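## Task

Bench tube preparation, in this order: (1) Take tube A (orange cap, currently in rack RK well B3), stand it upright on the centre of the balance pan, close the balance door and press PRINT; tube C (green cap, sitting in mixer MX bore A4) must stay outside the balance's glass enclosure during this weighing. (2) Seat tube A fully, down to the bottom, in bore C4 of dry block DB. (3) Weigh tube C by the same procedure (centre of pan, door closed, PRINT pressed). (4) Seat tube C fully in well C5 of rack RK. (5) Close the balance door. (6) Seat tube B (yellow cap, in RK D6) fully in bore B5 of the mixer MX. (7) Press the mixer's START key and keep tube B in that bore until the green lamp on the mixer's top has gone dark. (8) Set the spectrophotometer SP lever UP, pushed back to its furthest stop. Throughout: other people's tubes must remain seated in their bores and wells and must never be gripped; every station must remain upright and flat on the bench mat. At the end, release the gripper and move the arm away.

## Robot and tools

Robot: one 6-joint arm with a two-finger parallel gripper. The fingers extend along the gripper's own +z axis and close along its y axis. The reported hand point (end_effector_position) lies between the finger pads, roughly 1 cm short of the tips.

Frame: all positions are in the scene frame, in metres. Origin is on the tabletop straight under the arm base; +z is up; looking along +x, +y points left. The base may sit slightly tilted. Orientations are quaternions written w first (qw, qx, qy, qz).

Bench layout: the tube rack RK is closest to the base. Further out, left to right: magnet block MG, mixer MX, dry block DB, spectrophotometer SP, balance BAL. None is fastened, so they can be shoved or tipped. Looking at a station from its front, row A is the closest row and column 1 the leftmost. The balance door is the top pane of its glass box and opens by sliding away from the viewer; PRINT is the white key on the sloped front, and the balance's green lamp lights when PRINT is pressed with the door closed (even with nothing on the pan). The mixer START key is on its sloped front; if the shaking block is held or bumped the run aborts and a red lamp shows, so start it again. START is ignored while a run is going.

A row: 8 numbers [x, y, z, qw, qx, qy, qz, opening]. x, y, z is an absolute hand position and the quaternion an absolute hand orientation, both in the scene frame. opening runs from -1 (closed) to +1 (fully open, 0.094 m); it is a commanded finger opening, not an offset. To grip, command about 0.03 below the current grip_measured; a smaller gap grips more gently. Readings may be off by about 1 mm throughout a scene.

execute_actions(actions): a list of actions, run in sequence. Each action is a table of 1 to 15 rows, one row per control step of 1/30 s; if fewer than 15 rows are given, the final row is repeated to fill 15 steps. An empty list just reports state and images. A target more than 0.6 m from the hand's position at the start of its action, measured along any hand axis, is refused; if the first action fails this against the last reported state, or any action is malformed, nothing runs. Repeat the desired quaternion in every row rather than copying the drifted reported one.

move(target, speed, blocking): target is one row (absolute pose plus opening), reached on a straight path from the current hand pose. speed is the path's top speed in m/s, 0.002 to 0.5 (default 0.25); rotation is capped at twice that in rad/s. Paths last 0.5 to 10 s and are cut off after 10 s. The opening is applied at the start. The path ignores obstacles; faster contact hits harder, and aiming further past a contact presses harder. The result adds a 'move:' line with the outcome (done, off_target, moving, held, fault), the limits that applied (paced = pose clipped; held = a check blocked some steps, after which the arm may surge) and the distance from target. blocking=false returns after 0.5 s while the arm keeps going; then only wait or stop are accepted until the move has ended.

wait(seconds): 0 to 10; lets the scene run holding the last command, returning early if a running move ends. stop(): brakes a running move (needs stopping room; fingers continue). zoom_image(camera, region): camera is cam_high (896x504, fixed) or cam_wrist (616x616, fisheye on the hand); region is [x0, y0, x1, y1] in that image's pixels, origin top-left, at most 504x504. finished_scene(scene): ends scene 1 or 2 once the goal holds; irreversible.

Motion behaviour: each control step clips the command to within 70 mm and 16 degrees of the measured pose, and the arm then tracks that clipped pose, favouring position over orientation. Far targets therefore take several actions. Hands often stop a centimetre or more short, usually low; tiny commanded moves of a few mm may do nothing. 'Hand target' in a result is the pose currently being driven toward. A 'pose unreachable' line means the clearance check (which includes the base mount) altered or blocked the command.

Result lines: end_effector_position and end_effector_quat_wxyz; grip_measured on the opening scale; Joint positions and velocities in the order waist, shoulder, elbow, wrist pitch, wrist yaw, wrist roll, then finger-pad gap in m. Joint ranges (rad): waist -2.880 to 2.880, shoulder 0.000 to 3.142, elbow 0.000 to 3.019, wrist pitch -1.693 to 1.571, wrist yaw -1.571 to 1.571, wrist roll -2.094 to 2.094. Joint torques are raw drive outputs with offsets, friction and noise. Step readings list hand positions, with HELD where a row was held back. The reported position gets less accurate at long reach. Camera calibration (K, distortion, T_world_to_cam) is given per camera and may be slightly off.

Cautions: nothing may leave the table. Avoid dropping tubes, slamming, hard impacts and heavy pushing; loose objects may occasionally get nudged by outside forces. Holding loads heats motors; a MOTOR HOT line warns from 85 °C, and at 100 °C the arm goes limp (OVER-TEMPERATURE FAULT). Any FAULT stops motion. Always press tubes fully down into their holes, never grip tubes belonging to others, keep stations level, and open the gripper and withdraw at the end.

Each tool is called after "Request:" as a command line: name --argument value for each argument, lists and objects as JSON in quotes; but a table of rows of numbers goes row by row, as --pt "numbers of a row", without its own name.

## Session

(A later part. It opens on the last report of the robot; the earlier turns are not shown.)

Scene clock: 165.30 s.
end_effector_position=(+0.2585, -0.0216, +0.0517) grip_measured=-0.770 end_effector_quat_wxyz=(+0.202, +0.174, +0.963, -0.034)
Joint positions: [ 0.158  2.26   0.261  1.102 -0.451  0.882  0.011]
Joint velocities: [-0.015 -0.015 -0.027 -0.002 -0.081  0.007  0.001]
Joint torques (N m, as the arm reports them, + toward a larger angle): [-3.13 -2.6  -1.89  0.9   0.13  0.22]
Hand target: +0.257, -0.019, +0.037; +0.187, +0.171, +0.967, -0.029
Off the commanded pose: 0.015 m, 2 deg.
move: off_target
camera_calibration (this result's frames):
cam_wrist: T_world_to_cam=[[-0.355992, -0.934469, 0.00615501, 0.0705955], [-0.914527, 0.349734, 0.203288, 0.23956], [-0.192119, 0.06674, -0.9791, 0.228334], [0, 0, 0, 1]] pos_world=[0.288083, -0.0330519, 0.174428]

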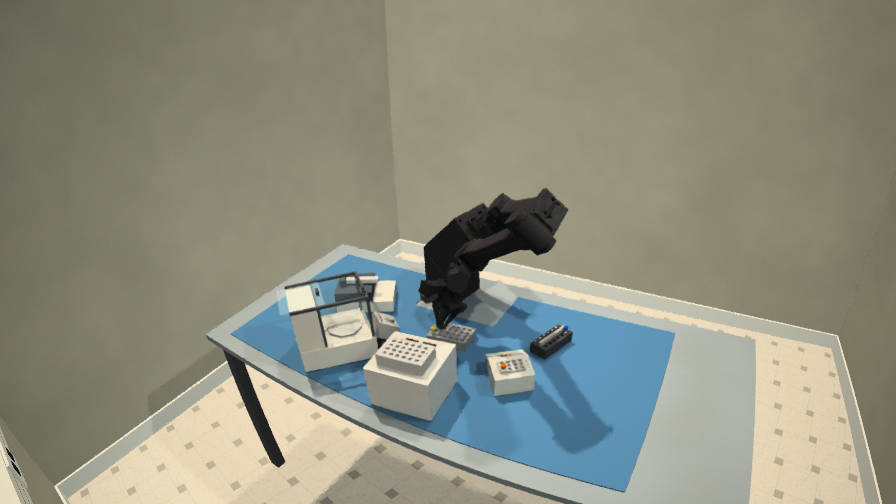

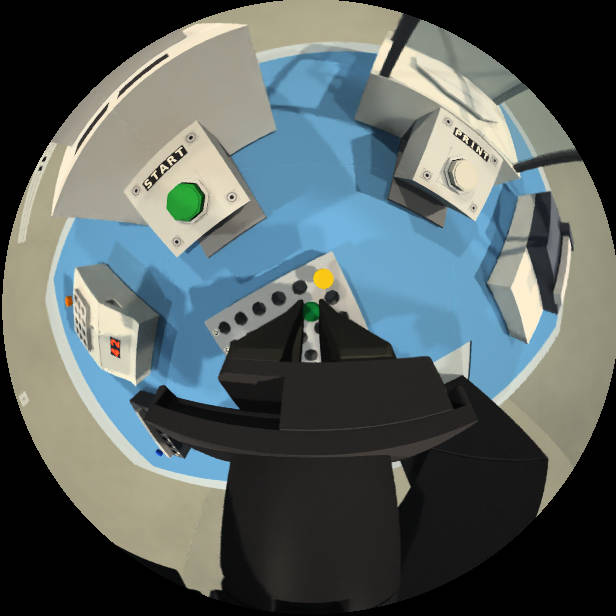

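Request:
execute_actions --actions '[[[0.258,-0.0205,0.042,0.195,0.17,0.965,-0.033,-0.785],[0.258,-0.0205,0.045,0.195,0.17,0.965,-0.033,-0.785],[0.258,-0.0205,0.048,0.195,0.17,0.965,-0.033,-0.785],[0.258,-0.0205,0.048,0.195,0.17,0.965,-0.033,-0.77],[0.258,-0.0205,0.048,0.195,0.17,0.965,-0.033,-0.75],[0.258,-0.0205,0.048,0.195,0.17,0.965,-0.033,-0.72],[0.258,-0.0205,0.048,0.195,0.17,0.965,-0.033,-0.68],[0.258,-0.0205,0.048,0.195,0.17,0.965,-0.033,-0.62],[0.258,-0.0205,0.048,0.195,0.17,0.965,-0.033,-0.55],[0.258,-0.0205,0.048,0.195,0.17,0.965,-0.033,-0.5]]]'

Request:
move --target '[0.245,-0.022,0.11,0.195,0.17,0.965,-0.033,-0.5]' --speed 0.08

Request:
zoom_image --camera "cam_high" --region '[400,290,500,360]'

Request:
move --target '[0.29,-0.13,0.31,0.19,0.308,0.93,-0.062,-0.1]' --speed 0.2

Request:
move --target '[0.50,-0.306,0.275,0.19,0.308,0.93,-0.062,-0.1]' --speed 0.18

Request:
move --target '[0.482,-0.30,0.216,0.19,0.308,0.93,-0.062,-0.1]' --speed 0.06

Scene clock: 166.50 s.
end_effector_position=(+0.2590, -0.0207, +0.0514) grip_measured=-0.503 end_effector_quat_wxyz=(+0.201, +0.173, +0.964, -0.032)
Joint positions: [ 0.158  2.26   0.262  1.104 -0.455  0.884  0.023]
Joint velocities: [-0.005 -0.005  0.007 -0.007 -0.037  0.037  0.001]
Joint torques (N m, as the arm reports them, + toward a larger angle): [-5.61 -4.53 -3.39  0.24  0.23 -0.05]
Hand target: +0.258, -0.020, +0.048; +0.195, +0.170, +0.965, -0.033
Off the commanded pose: 0.004 m, 1 deg.
Step readings (end_effector_position):
0: (+0.2585, -0.0216, +0.0517)
1: (+0.2587, -0.0217, +0.0520)
2: (+0.2583, -0.0216, +0.0520)
4: (+0.2583, -0.0215, +0.0520)
8: (+0.2587, -0.0208, +0.0516)
15: end_effector_position above
camera_calibration (this result's frames):
cam_wrist: T_world_to_cam=[[-0.354506, -0.935052, 0.00166452, 0.0714497], [-0.915017, 0.347276, 0.205288, 0.239754], [-0.192533, 0.071253, -0.9787, 0.228259], [0, 0, 0, 1]] pos_world=[0.288656, -0.0327159, 0.17406]

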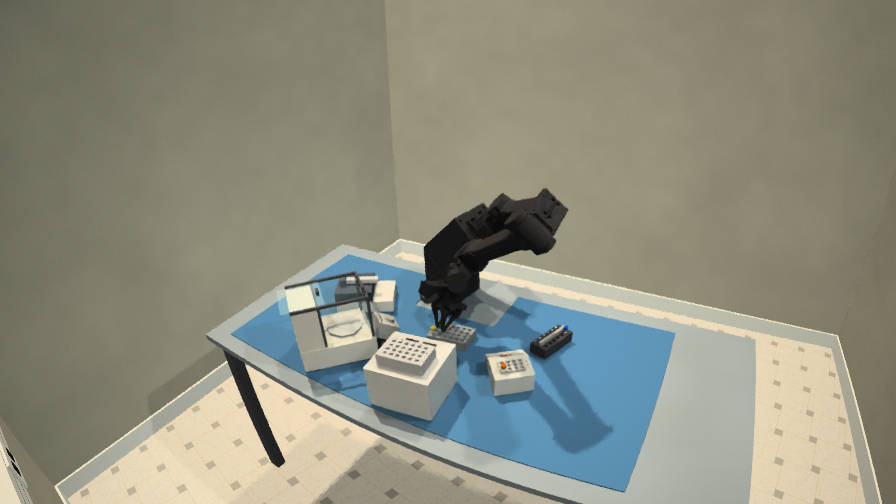

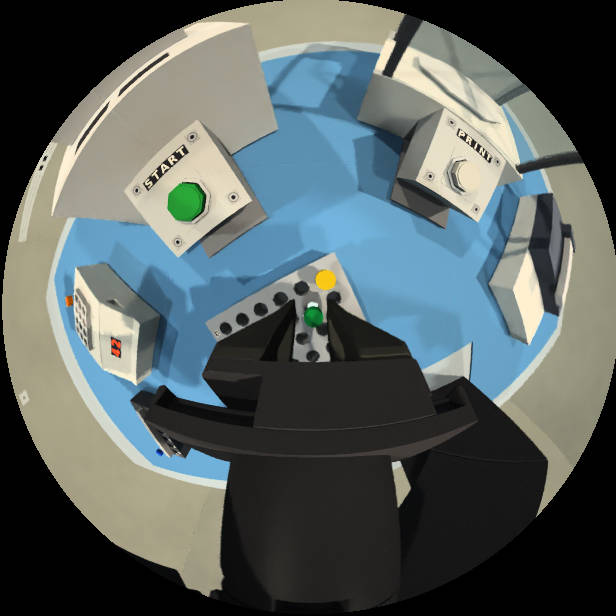

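Scene clock: 167.73 s.
end_effector_position=(+0.2530, -0.0230, +0.1103) grip_measured=-0.503 end_effector_quat_wxyz=(+0.201, +0.171, +0.964, -0.032)
Joint positions: [-0.056  2.008  0.183  0.831 -0.582  0.678  0.023]
Joint velocities: [-0.024 -0.005  0.007 -0.012  0.007 -0.007 -0.   ]
Joint torques (N m, as the arm reports them, + toward a larger angle): [-5.97 -4.59 -2.51  0.48  0.19 -0.14]
Hand target: +0.246, -0.023, +0.112; +0.196, +0.169, +0.965, -0.036
Off the commanded pose: 0.008 m, 1 deg.
move: done
camera_calibration (this result's frames):
cam_wrist: T_world_to_cam=[[-0.34962, -0.936884, 0.00367068, 0.0655271], [-0.916758, 0.342912, 0.204855, 0.223405], [-0.193184, 0.0682562, -0.978785, 0.285032], [0, 0, 0, 1]] pos_world=[0.282781, -0.0346721, 0.232979]

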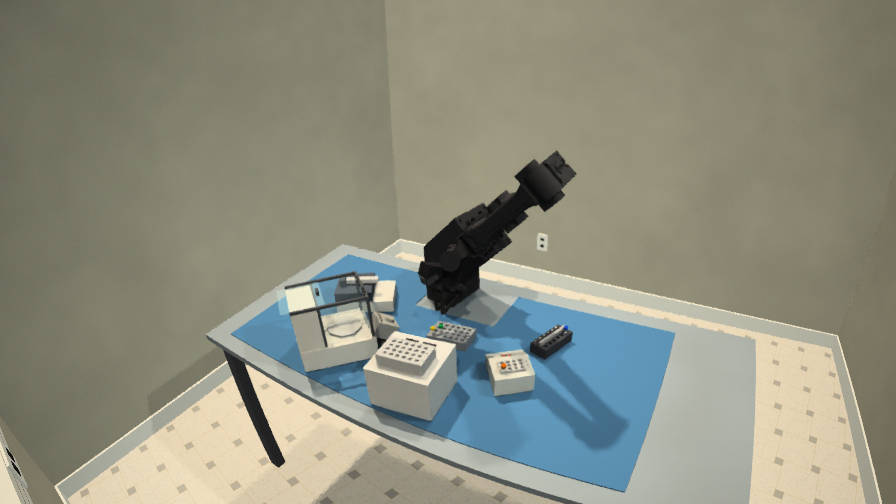

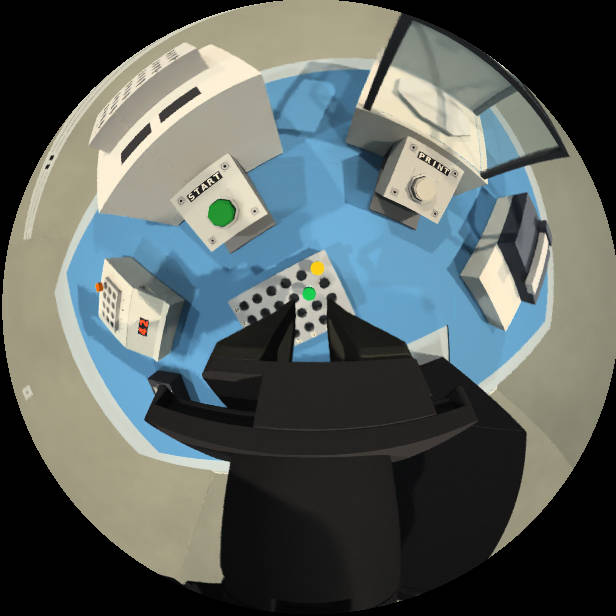

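Region (400, 290, 500, 360) of cam_high's 896x504 image, scaled by 5.040, with more detail than that image has; it fills the top 353 rows of this view, and the rest is white.

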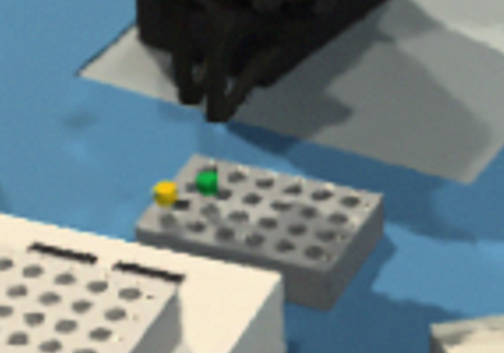

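Scene clock: 169.37 s.
end_effector_position=(+0.2779, -0.1296, +0.3079) grip_measured=-0.103 end_effector_quat_wxyz=(+0.187, +0.320, +0.926, -0.069)
Joint positions: [-0.814  1.641  0.569 -0.552 -0.655  0.011  0.042]
Joint velocities: [ 0.024 -0.005 -0.012 -0.007 -0.051 -0.037  0.   ]
Joint torques (N m, as the arm reports them, + toward a larger angle): [-5.26 -1.86 10.44  0.5   0.12 -0.15]
Hand target: +0.288, -0.135, +0.316; +0.190, +0.308, +0.929, -0.073
Off the commanded pose: 0.012 m, 2 deg.
move: off_target
camera_calibration (this result's frames):
cam_wrist: T_world_to_cam=[[-0.624453, -0.780857, 0.0179175, 0.0658661], [-0.760502, 0.613084, 0.213926, 0.231071], [-0.17803, 0.11996, -0.976686, 0.492359], [0, 0, 0, 1]] pos_world=[0.304515, -0.149297, 0.430268]

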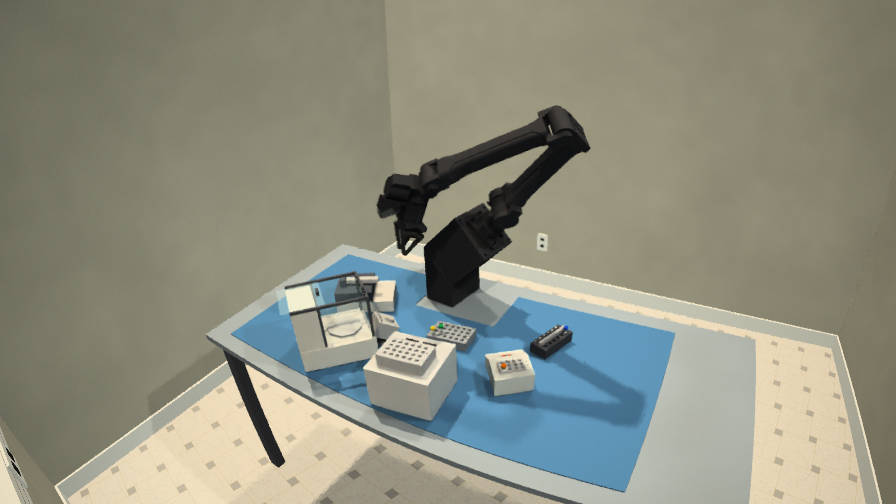

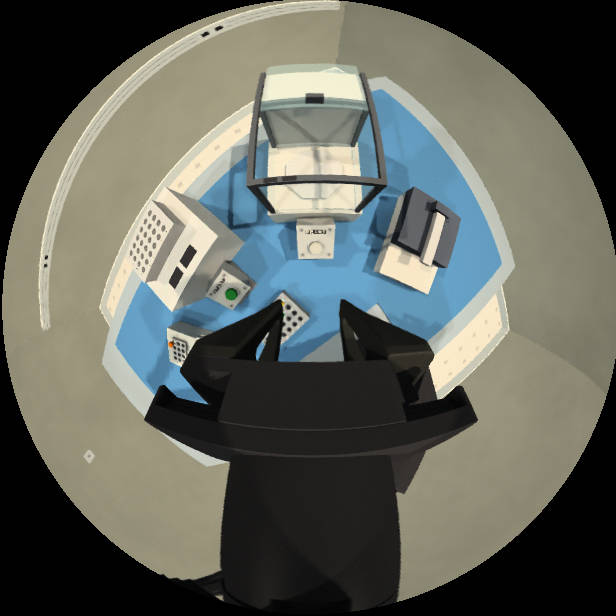

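Scene clock: 171.30 s.
end_effector_position=(+0.4864, -0.3045, +0.2752) grip_measured=-0.103 end_effector_quat_wxyz=(+0.192, +0.309, +0.930, -0.062)
Joint positions: [-0.678  2.308  1.283 -0.484 -0.675  0.169  0.042]
Joint velocities: [-0.024 -0.005  0.017 -0.022  0.022  0.007 -0.   ]
Joint torques (N m, as the arm reports them, + toward a larger angle): [-10.03 -11.28  10.29   0.44  -0.06   0.17]
Hand target: +0.501, -0.304, +0.273; +0.191, +0.308, +0.930, -0.060
Off the commanded pose: 0.014 m, 0 deg.
move: off_target
camera_calibration (this result's frames):
cam_wrist: T_world_to_cam=[[-0.604004, -0.796956, 0.00635065, 0.0484559], [-0.778558, 0.591726, 0.209062, 0.507446], [-0.170371, 0.12133, -0.977882, 0.515527], [0, 0, 0, 1]] pos_world=[0.512175, -0.324201, 0.397729]

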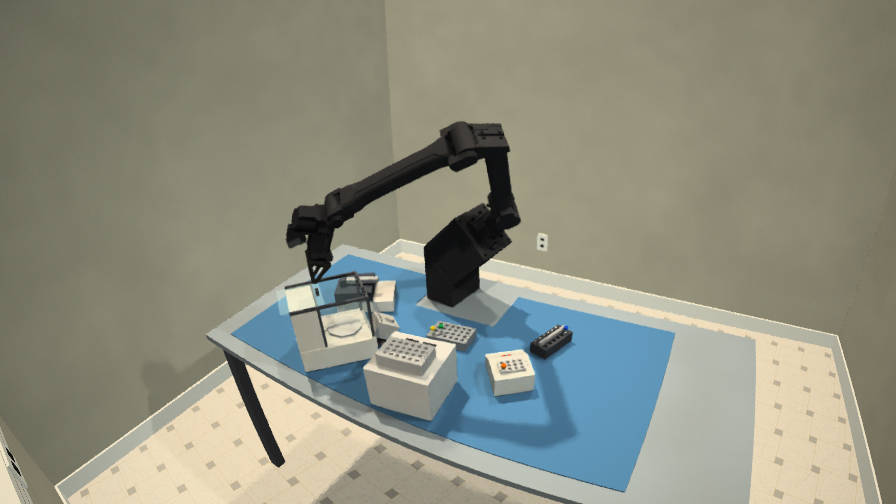

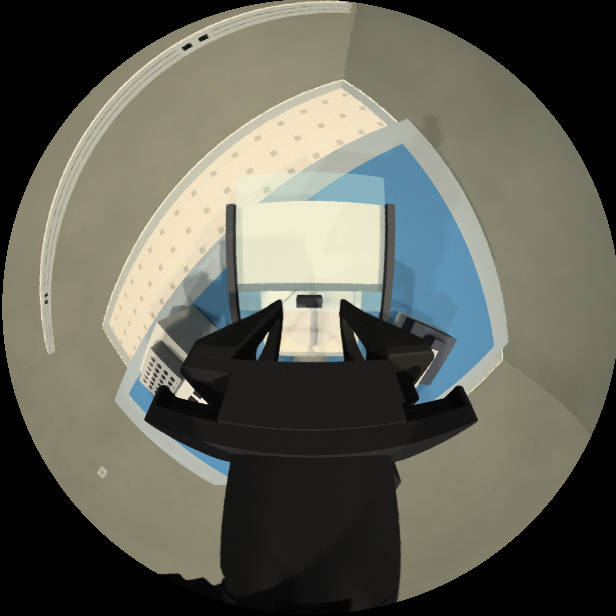

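Scene clock: 172.63 s.
end_effector_position=(+0.4860, -0.3010, +0.2308) grip_measured=-0.103 end_effector_quat_wxyz=(+0.199, +0.301, +0.930, -0.063)
Joint positions: [-0.621  2.347  1.225 -0.324 -0.671  0.239  0.042]
Joint velocities: [-0.024 -0.005  0.017  0.002  0.007  0.139 -0.   ]
Joint torques (N m, as the arm reports them, + toward a larger angle): [-10.7  -10.85   6.04   1.66   0.21   0.14]
Hand target: +0.482, -0.300, +0.216; +0.190, +0.308, +0.930, -0.061
Off the commanded pose: 0.015 m, 1 deg.
move: off_target
camera_calibration (this result's frames):
cam_wrist: T_world_to_cam=[[-0.592381, -0.805623, 0.0075043, 0.0427758], [-0.78919, 0.582121, 0.195741, 0.519711], [-0.162062, 0.110031, -0.980627, 0.464854], [0, 0, 0, 1]] pos_world=[0.510826, -0.319222, 0.353798]

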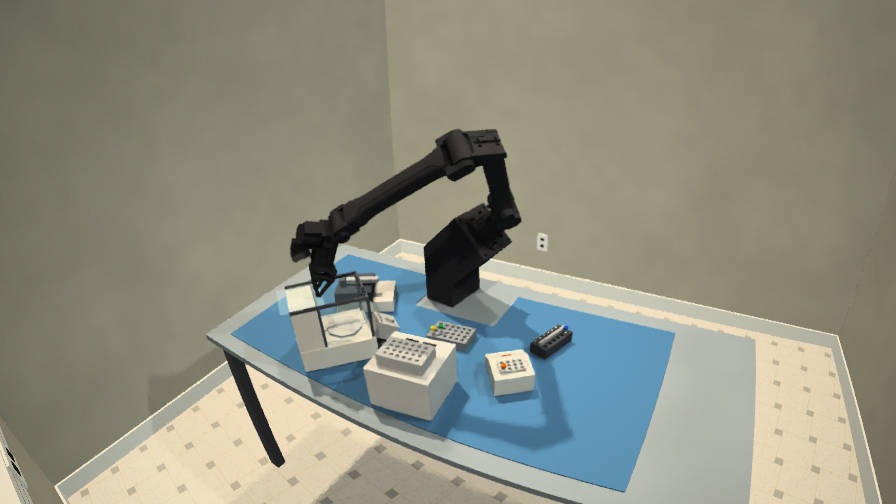

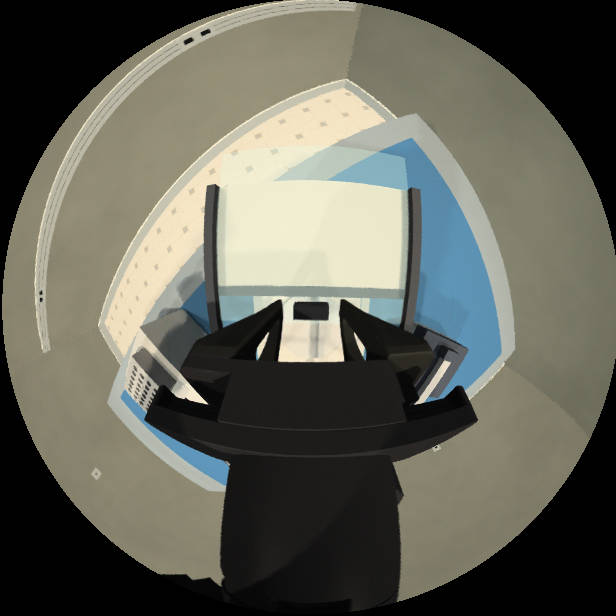

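Request:
execute_actions --actions '[[[0.484,-0.3,0.224,0.19,0.308,0.93,-0.062,-0.2],[0.484,-0.3,0.224,0.19,0.308,0.93,-0.062,-0.28],[0.484,-0.3,0.224,0.19,0.308,0.93,-0.062,-0.35],[0.484,-0.3,0.224,0.19,0.308,0.93,-0.062,-0.4],[0.484,-0.3,0.224,0.19,0.308,0.93,-0.062,-0.44],[0.484,-0.3,0.224,0.19,0.308,0.93,-0.062,-0.47],[0.484,-0.3,0.224,0.19,0.308,0.93,-0.062,-0.49],[0.484,-0.3,0.224,0.19,0.308,0.93,-0.062,-0.51],[0.484,-0.3,0.224,0.19,0.308,0.93,-0.062,-0.53],[0.484,-0.3,0.224,0.19,0.308,0.93,-0.062,-0.55]]]'

Request:
move --target '[0.403,-0.2395,0.231,0.19,0.308,0.93,-0.062,-0.55]' --speed 0.07

Request:
move --target '[0.378,-0.221,0.231,0.19,0.308,0.93,-0.062,-0.55]' --speed 0.03

Request:
execute_actions --actions '[[[0.386,-0.226,0.231,0.19,0.308,0.93,-0.062,-0.55],[0.39,-0.228,0.231,0.19,0.308,0.93,-0.062,-0.55],[0.39,-0.228,0.231,0.19,0.308,0.93,-0.062,-0.5],[0.39,-0.228,0.231,0.19,0.308,0.93,-0.062,-0.4],[0.39,-0.228,0.231,0.19,0.308,0.93,-0.062,-0.3],[0.39,-0.228,0.231,0.19,0.308,0.93,-0.062,-0.2],[0.39,-0.228,0.231,0.19,0.308,0.93,-0.062,-0.1]]]'

Request:
move --target '[0.39,-0.228,0.285,0.19,0.308,0.93,-0.062,-0.1]' --speed 0.1

Request:
move --target '[0.27,-0.09,0.28,0.195,0.17,0.965,-0.034,-1]' --speed 0.2

Request:
move --target '[0.252,-0.02,0.09,0.195,0.17,0.965,-0.034,-1]' --speed 0.15

Request:
zoom_image --camera "cam_wrist" --region '[230,190,410,370]'

Scene clock: 174.10 s.
end_effector_position=(+0.4860, -0.3010, +0.2309) grip_measured=-0.509 end_effector_quat_wxyz=(+0.199, +0.302, +0.930, -0.063)
Joint positions: [-0.621  2.347  1.225 -0.324 -0.671  0.241  0.023]
Joint velocities: [-0.015  0.005 -0.002 -0.007  0.007 -0.022 -0.001]
Joint torques (N m, as the arm reports them, + toward a larger angle): [-11.43 -11.58   6.79   0.52   0.21   0.08]
Hand target: +0.484, -0.300, +0.224; +0.190, +0.308, +0.930, -0.062
Off the commanded pose: 0.007 m, 1 deg.
Step readings (end_effector_position):
0: (+0.4860, -0.3010, +0.2308)
1: (+0.4860, -0.3010, +0.2308)
2: (+0.4860, -0.3010, +0.2309)
4: (+0.4860, -0.3010, +0.2309)
8: (+0.4860, -0.3010, +0.2309)
15: end_effector_position above
camera_calibration (this result's frames):
cam_wrist: T_world_to_cam=[[-0.593907, -0.804502, 0.00706438, 0.0438928], [-0.788151, 0.583554, 0.195661, 0.519669], [-0.161532, 0.110637, -0.980646, 0.464792], [0, 0, 0, 1]] pos_world=[0.510725, -0.319366, 0.353807]

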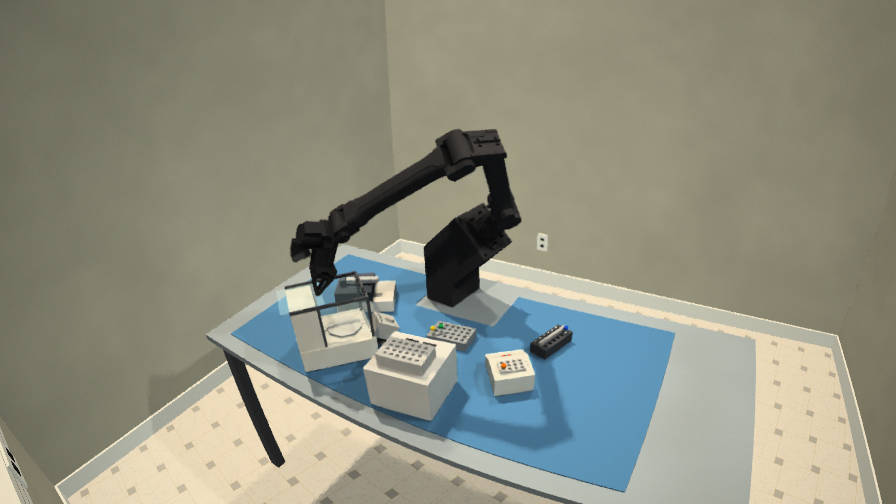

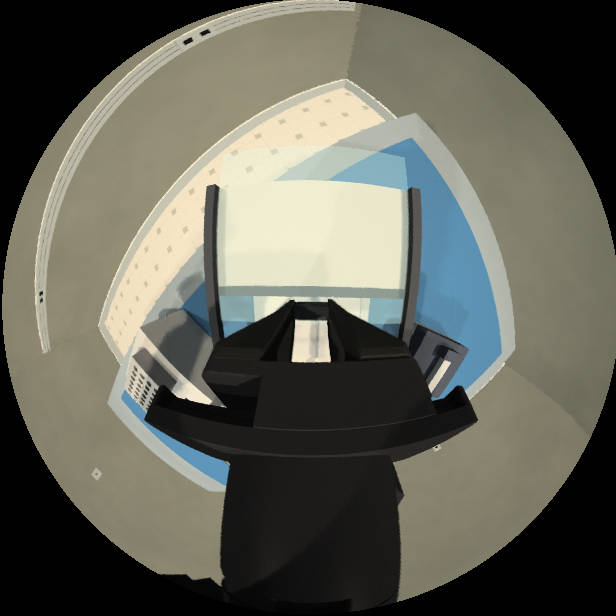

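Scene clock: 175.90 s.
end_effector_position=(+0.4079, -0.2409, +0.2291) grip_measured=-0.509 end_effector_quat_wxyz=(+0.188, +0.306, +0.931, -0.063)
Joint positions: [-0.632  2.169  0.93  -0.244 -0.669  0.215  0.023]
Joint velocities: [ 0.005  0.005  0.002 -0.012 -0.022 -0.11  -0.   ]
Joint torques (N m, as the arm reports them, + toward a larger angle): [-10.73 -10.     4.94   1.25   0.1   -0.02]
Hand target: +0.403, -0.240, +0.231; +0.190, +0.308, +0.930, -0.062
Off the commanded pose: 0.005 m, 0 deg.
move: done
camera_calibration (this result's frames):
cam_wrist: T_world_to_cam=[[-0.600293, -0.799688, 0.0120951, 0.0485322], [-0.779173, 0.588171, 0.216667, 0.415999], [-0.18038, 0.120639, -0.976171, 0.452829], [0, 0, 0, 1]] pos_world=[0.43495, -0.260496, 0.351318]

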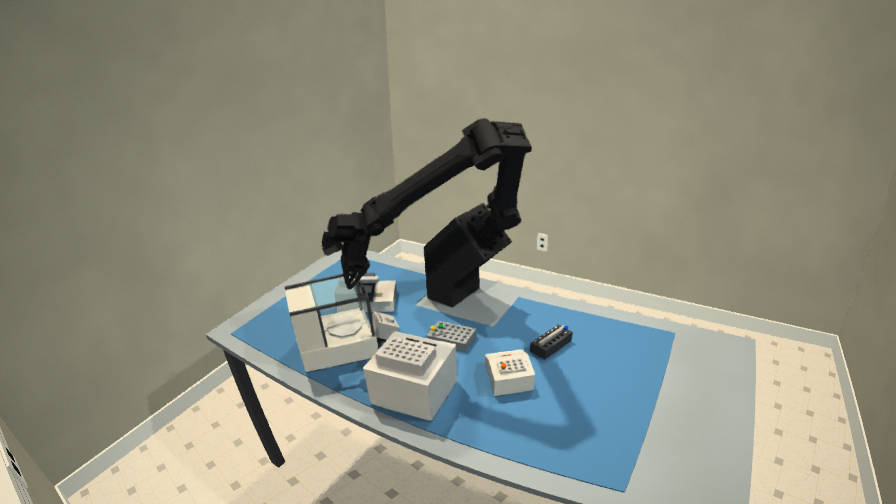

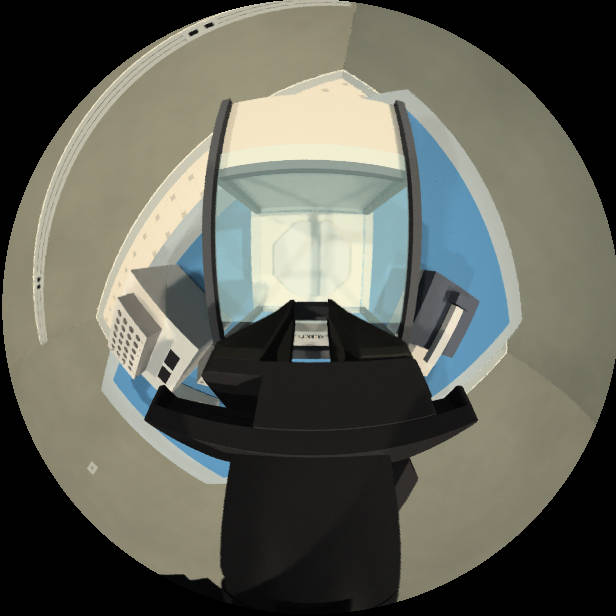

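Scene clock: 177.33 s.
end_effector_position=(+0.3903, -0.2276, +0.2288) grip_measured=-0.509 end_effector_quat_wxyz=(+0.193, +0.301, +0.931, -0.065)
Joint positions: [-0.636  2.126  0.855 -0.2   -0.668  0.211  0.023]
Joint velocities: [ 0.005  0.005 -0.007  0.007 -0.007 -0.037 -0.   ]
Joint torques (N m, as the arm reports them, + toward a larger angle): [-10.37 -10.49   3.38   0.58   0.04  -0.06]
Hand target: +0.378, -0.222, +0.231; +0.190, +0.308, +0.930, -0.062
Off the commanded pose: 0.014 m, 1 deg.
move: off_target
camera_calibration (this result's frames):
cam_wrist: T_world_to_cam=[[-0.593058, -0.805024, 0.0147696, 0.0439602], [-0.78618, 0.58294, 0.205189, 0.398756], [-0.173792, 0.110077, -0.978611, 0.443444], [0, 0, 0, 1]] pos_world=[0.416632, -0.245875, 0.351489]

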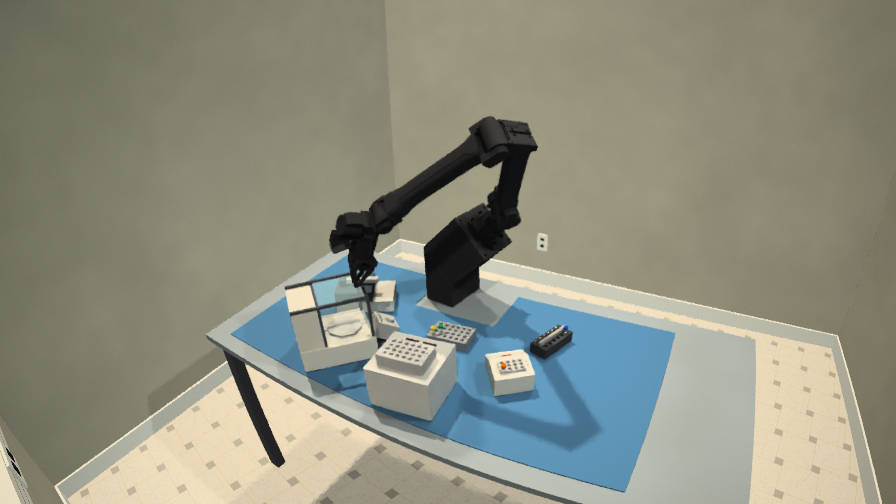

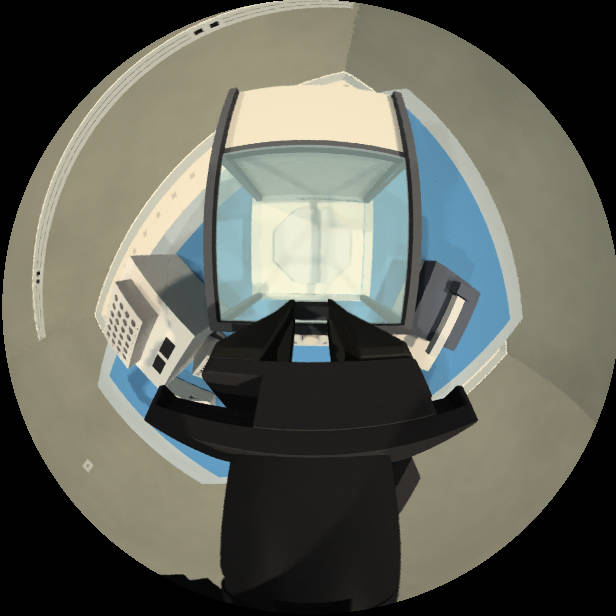

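Scene clock: 177.83 s.
end_effector_position=(+0.3891, -0.2274, +0.2289) grip_measured=-0.103 end_effector_quat_wxyz=(+0.191, +0.304, +0.931, -0.064)
Joint positions: [-0.637  2.126  0.856 -0.208 -0.669  0.211  0.042]
Joint velocities: [-0.015  0.005 -0.007 -0.012 -0.051  0.022 -0.001]
Joint torques (N m, as the arm reports them, + toward a larger angle): [-9.72 -8.64  6.38  0.37  0.05  0.03]
Hand target: +0.390, -0.228, +0.231; +0.190, +0.308, +0.930, -0.062
Off the commanded pose: 0.002 m, 1 deg.
Step readings (end_effector_position):
0: (+0.3903, -0.2276, +0.2288)
1: (+0.3903, -0.2276, +0.2288)
2: (+0.3905, -0.2277, +0.2289)
4: (+0.3904, -0.2275, +0.2289)
8: (+0.3892, -0.2273, +0.2288)
15: end_effector_position above
camera_calibration (this result's frames):
cam_wrist: T_world_to_cam=[[-0.597468, -0.801784, 0.0132533, 0.0461832], [-0.782348, 0.586452, 0.209773, 0.39585], [-0.175965, 0.114964, -0.97766, 0.444976], [0, 0, 0, 1]] pos_world=[0.415586, -0.246274, 0.351385]

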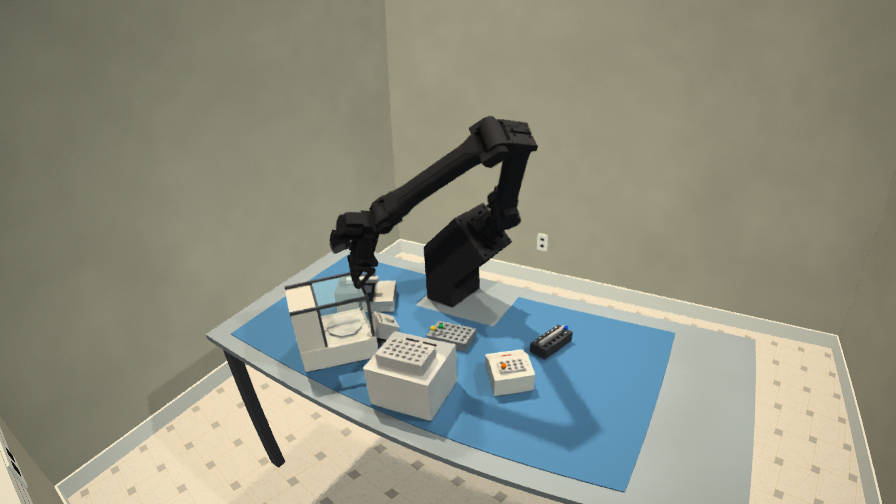

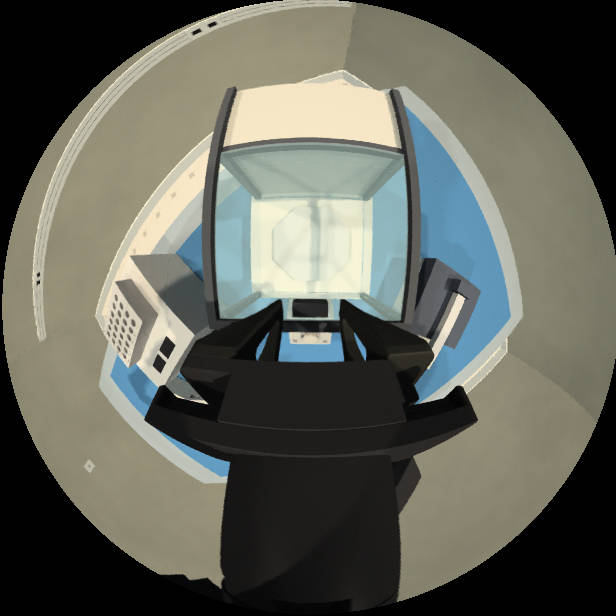

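Scene clock: 178.80 s.
end_effector_position=(+0.3740, -0.2233, +0.2726) grip_measured=-0.103 end_effector_quat_wxyz=(+0.179, +0.325, +0.927, -0.059)
Joint positions: [-0.72   2.047  0.879 -0.411 -0.67   0.125  0.042]
Joint velocities: [-0.005  0.005  0.007  0.002 -0.022 -0.022 -0.   ]
Joint torques (N m, as the arm reports them, + toward a larger angle): [-9.61 -8.61  9.78  0.51  0.02 -0.14]
Hand target: +0.389, -0.228, +0.286; +0.190, +0.309, +0.930, -0.063
Off the commanded pose: 0.021 m, 2 deg.
move: off_target
camera_calibration (this result's frames):
cam_wrist: T_world_to_cam=[[-0.629382, -0.777087, 0.00371157, 0.0598741], [-0.754622, 0.612314, 0.235835, 0.360825], [-0.185537, 0.145629, -0.971786, 0.493446], [0, 0, 0, 1]] pos_world=[0.401522, -0.246271, 0.394206]

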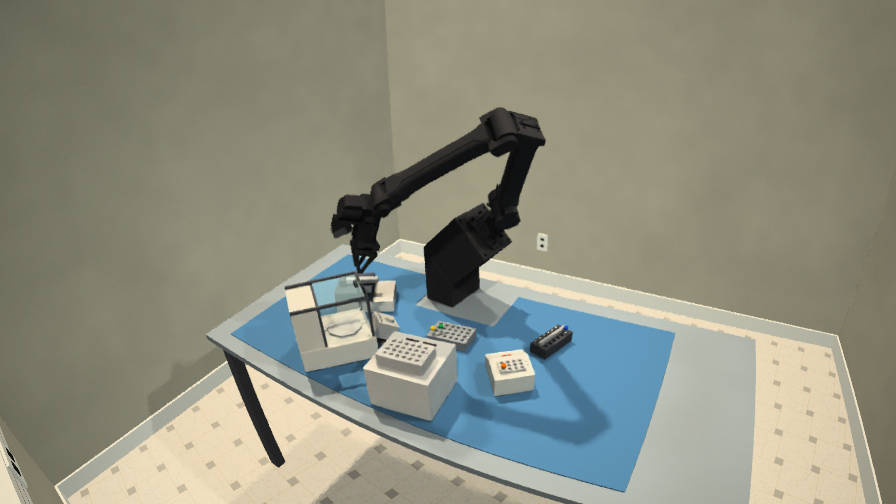

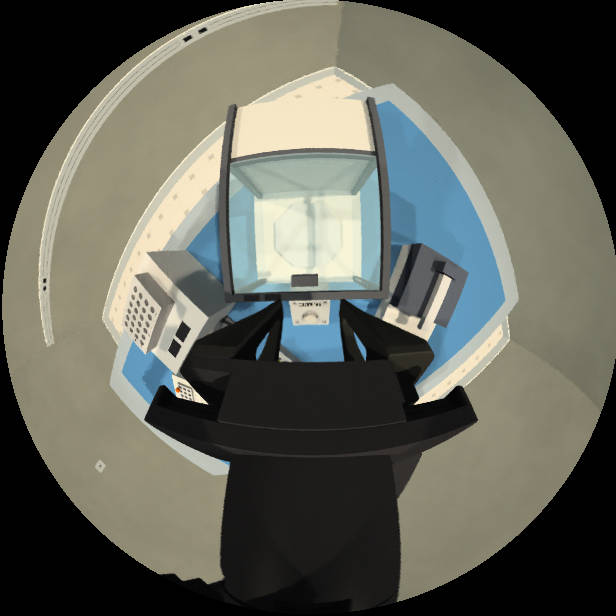

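Scene clock: 180.20 s.
end_effector_position=(+0.2718, -0.0897, +0.2806) grip_measured=-0.989 end_effector_quat_wxyz=(+0.196, +0.172, +0.965, -0.036)
Joint positions: [-0.759  1.592  0.463 -0.461 -0.783 -0.212  0.001]
Joint velocities: [ 0.005 -0.005 -0.012 -0.002  0.007  0.022 -0.001]
Joint torques (N m, as the arm reports them, + toward a larger angle): [-5.31 -1.84  7.13  0.49 -0.07 -0.18]
Hand target: +0.269, -0.090, +0.281; +0.195, +0.170, +0.965, -0.035
Off the commanded pose: 0.002 m, 0 deg.
move: done
camera_calibration (this result's frames):
cam_wrist: T_world_to_cam=[[-0.352783, -0.935616, 0.012953, 0.00741199], [-0.913264, 0.347303, 0.212909, 0.225785], [-0.2037, 0.0632813, -0.976986, 0.461827], [0, 0, 0, 1]] pos_world=[0.30289, -0.100706, 0.403031]

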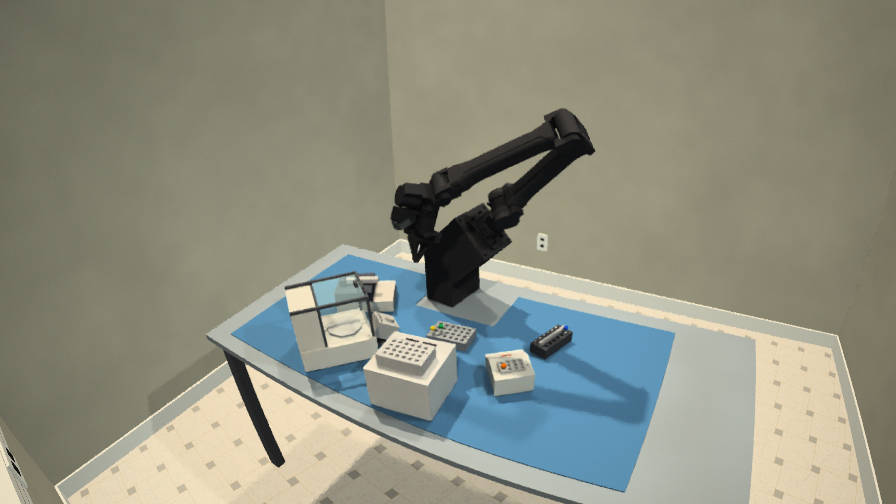

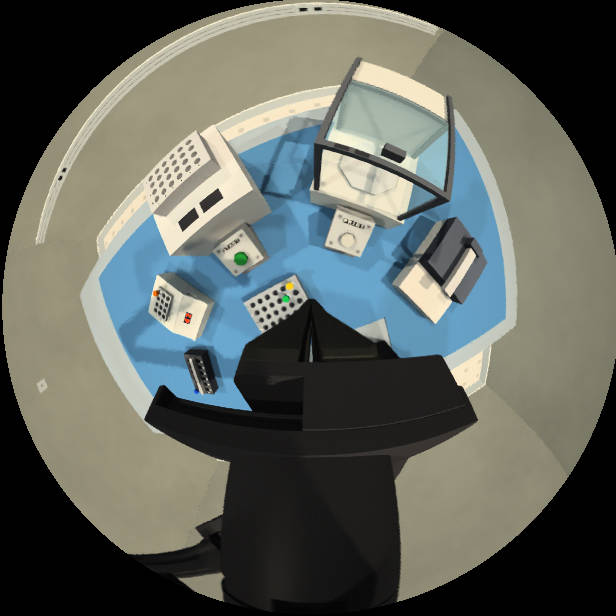

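Scene clock: 182.23 s.
end_effector_position=(+0.2631, -0.0143, +0.0851) grip_measured=-0.989 end_effector_quat_wxyz=(+0.203, +0.160, +0.966, -0.022)
Joint positions: [ 0.048  2.107  0.219  0.967 -0.541  0.773  0.001]
Joint velocities: [ 0.005  0.005  0.002 -0.017 -0.007  0.007  0.   ]
Joint torques (N m, as the arm reports them, + toward a larger angle): [-5.19 -3.58 -3.76  1.5   0.36  0.18]
Hand target: +0.254, -0.014, +0.084; +0.196, +0.171, +0.965, -0.023
Off the commanded pose: 0.013 m, 2 deg.
move: off_target
camera_calibration (this result's frames):
cam_wrist: T_world_to_cam=[[-0.325705, -0.945381, -0.0130696, 0.0723005], [-0.926168, 0.316246, 0.205429, 0.236857], [-0.190076, 0.0790139, -0.978585, 0.261019], [0, 0, 0, 1]] pos_world=[0.292532, -0.0271777, 0.207716]

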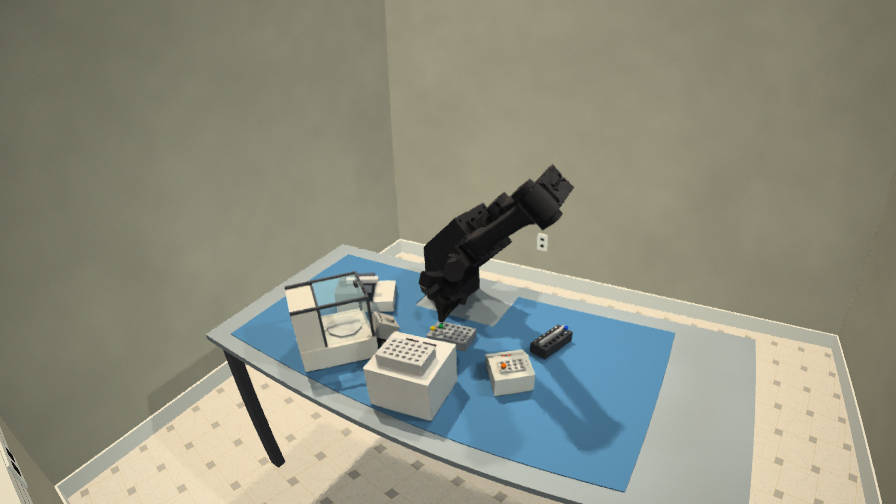

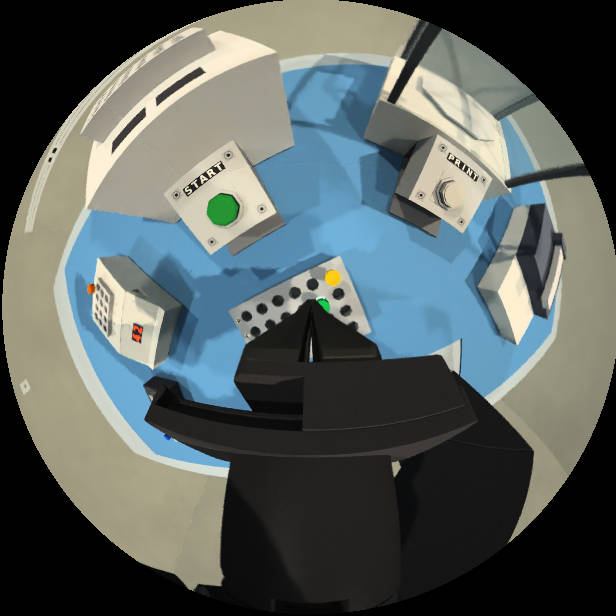

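Region (230, 190, 410, 370) of cam_wrist's 616x616 image, scaled by 2.800, with more detail than that image has.

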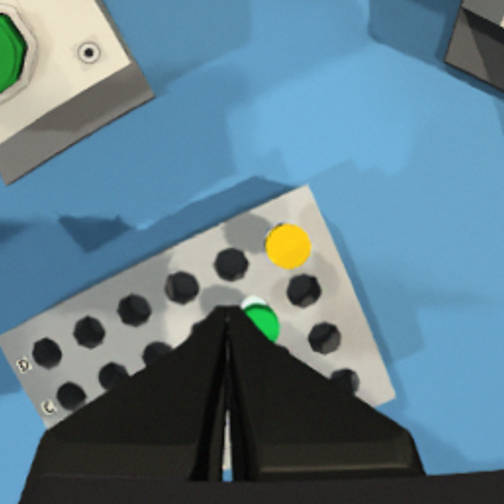

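Request:
move --target '[0.249,-0.0215,0.074,0.195,0.17,0.965,-0.034,-1]' --speed 0.03

Request:
zoom_image --camera "cam_wrist" --region '[230,190,410,370]'

Scene clock: 183.30 s.
end_effector_position=(+0.2533, -0.0231, +0.0761) grip_measured=-0.989 end_effector_quat_wxyz=(+0.199, +0.166, +0.965, -0.035)
Joint positions: [ 0.07   2.176  0.219  1.02  -0.51   0.785  0.001]
Joint velocities: [ 0.015 -0.005 -0.012 -0.017  0.007  0.022  0.001]
Joint torques (N m, as the arm reports them, + toward a larger angle): [-4.65 -3.72 -3.47  1.3   0.35  0.14]
Hand target: +0.249, -0.022, +0.074; +0.195, +0.170, +0.965, -0.034
Off the commanded pose: 0.005 m, 1 deg.
move: done
camera_calibration (this result's frames):
cam_wrist: T_world_to_cam=[[-0.341131, -0.939944, 0.011634, 0.06291], [-0.918507, 0.335933, 0.208551, 0.230679], [-0.199935, 0.0604573, -0.977942, 0.253047], [0, 0, 0, 1]] pos_world=[0.283933, -0.0336591, 0.198625]

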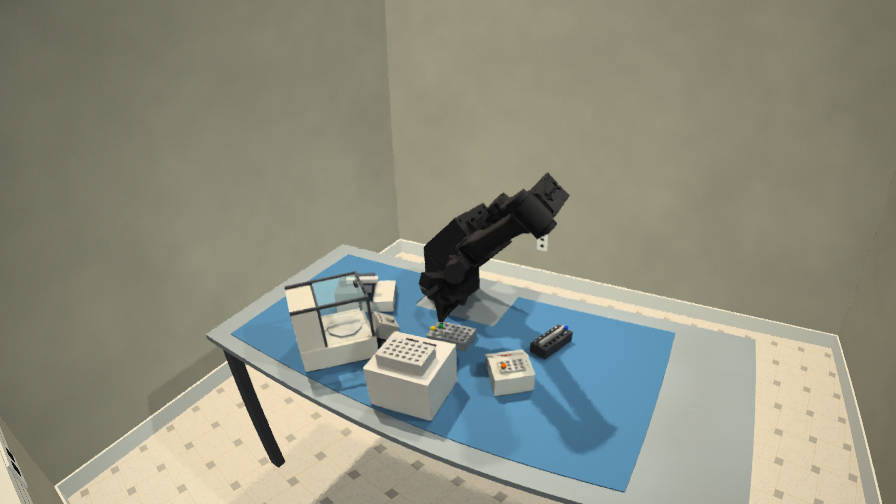

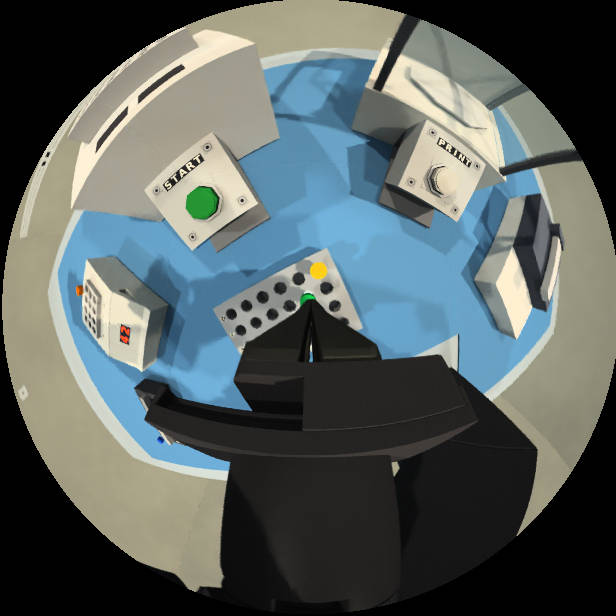

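Region (230, 190, 410, 370) of cam_wrist's 616x616 image, scaled by 2.800, with more detail than that image has.

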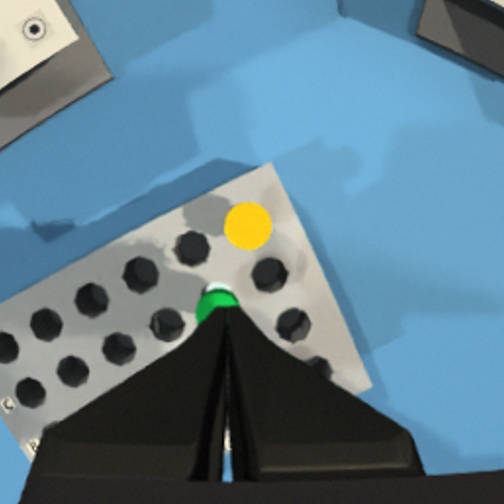

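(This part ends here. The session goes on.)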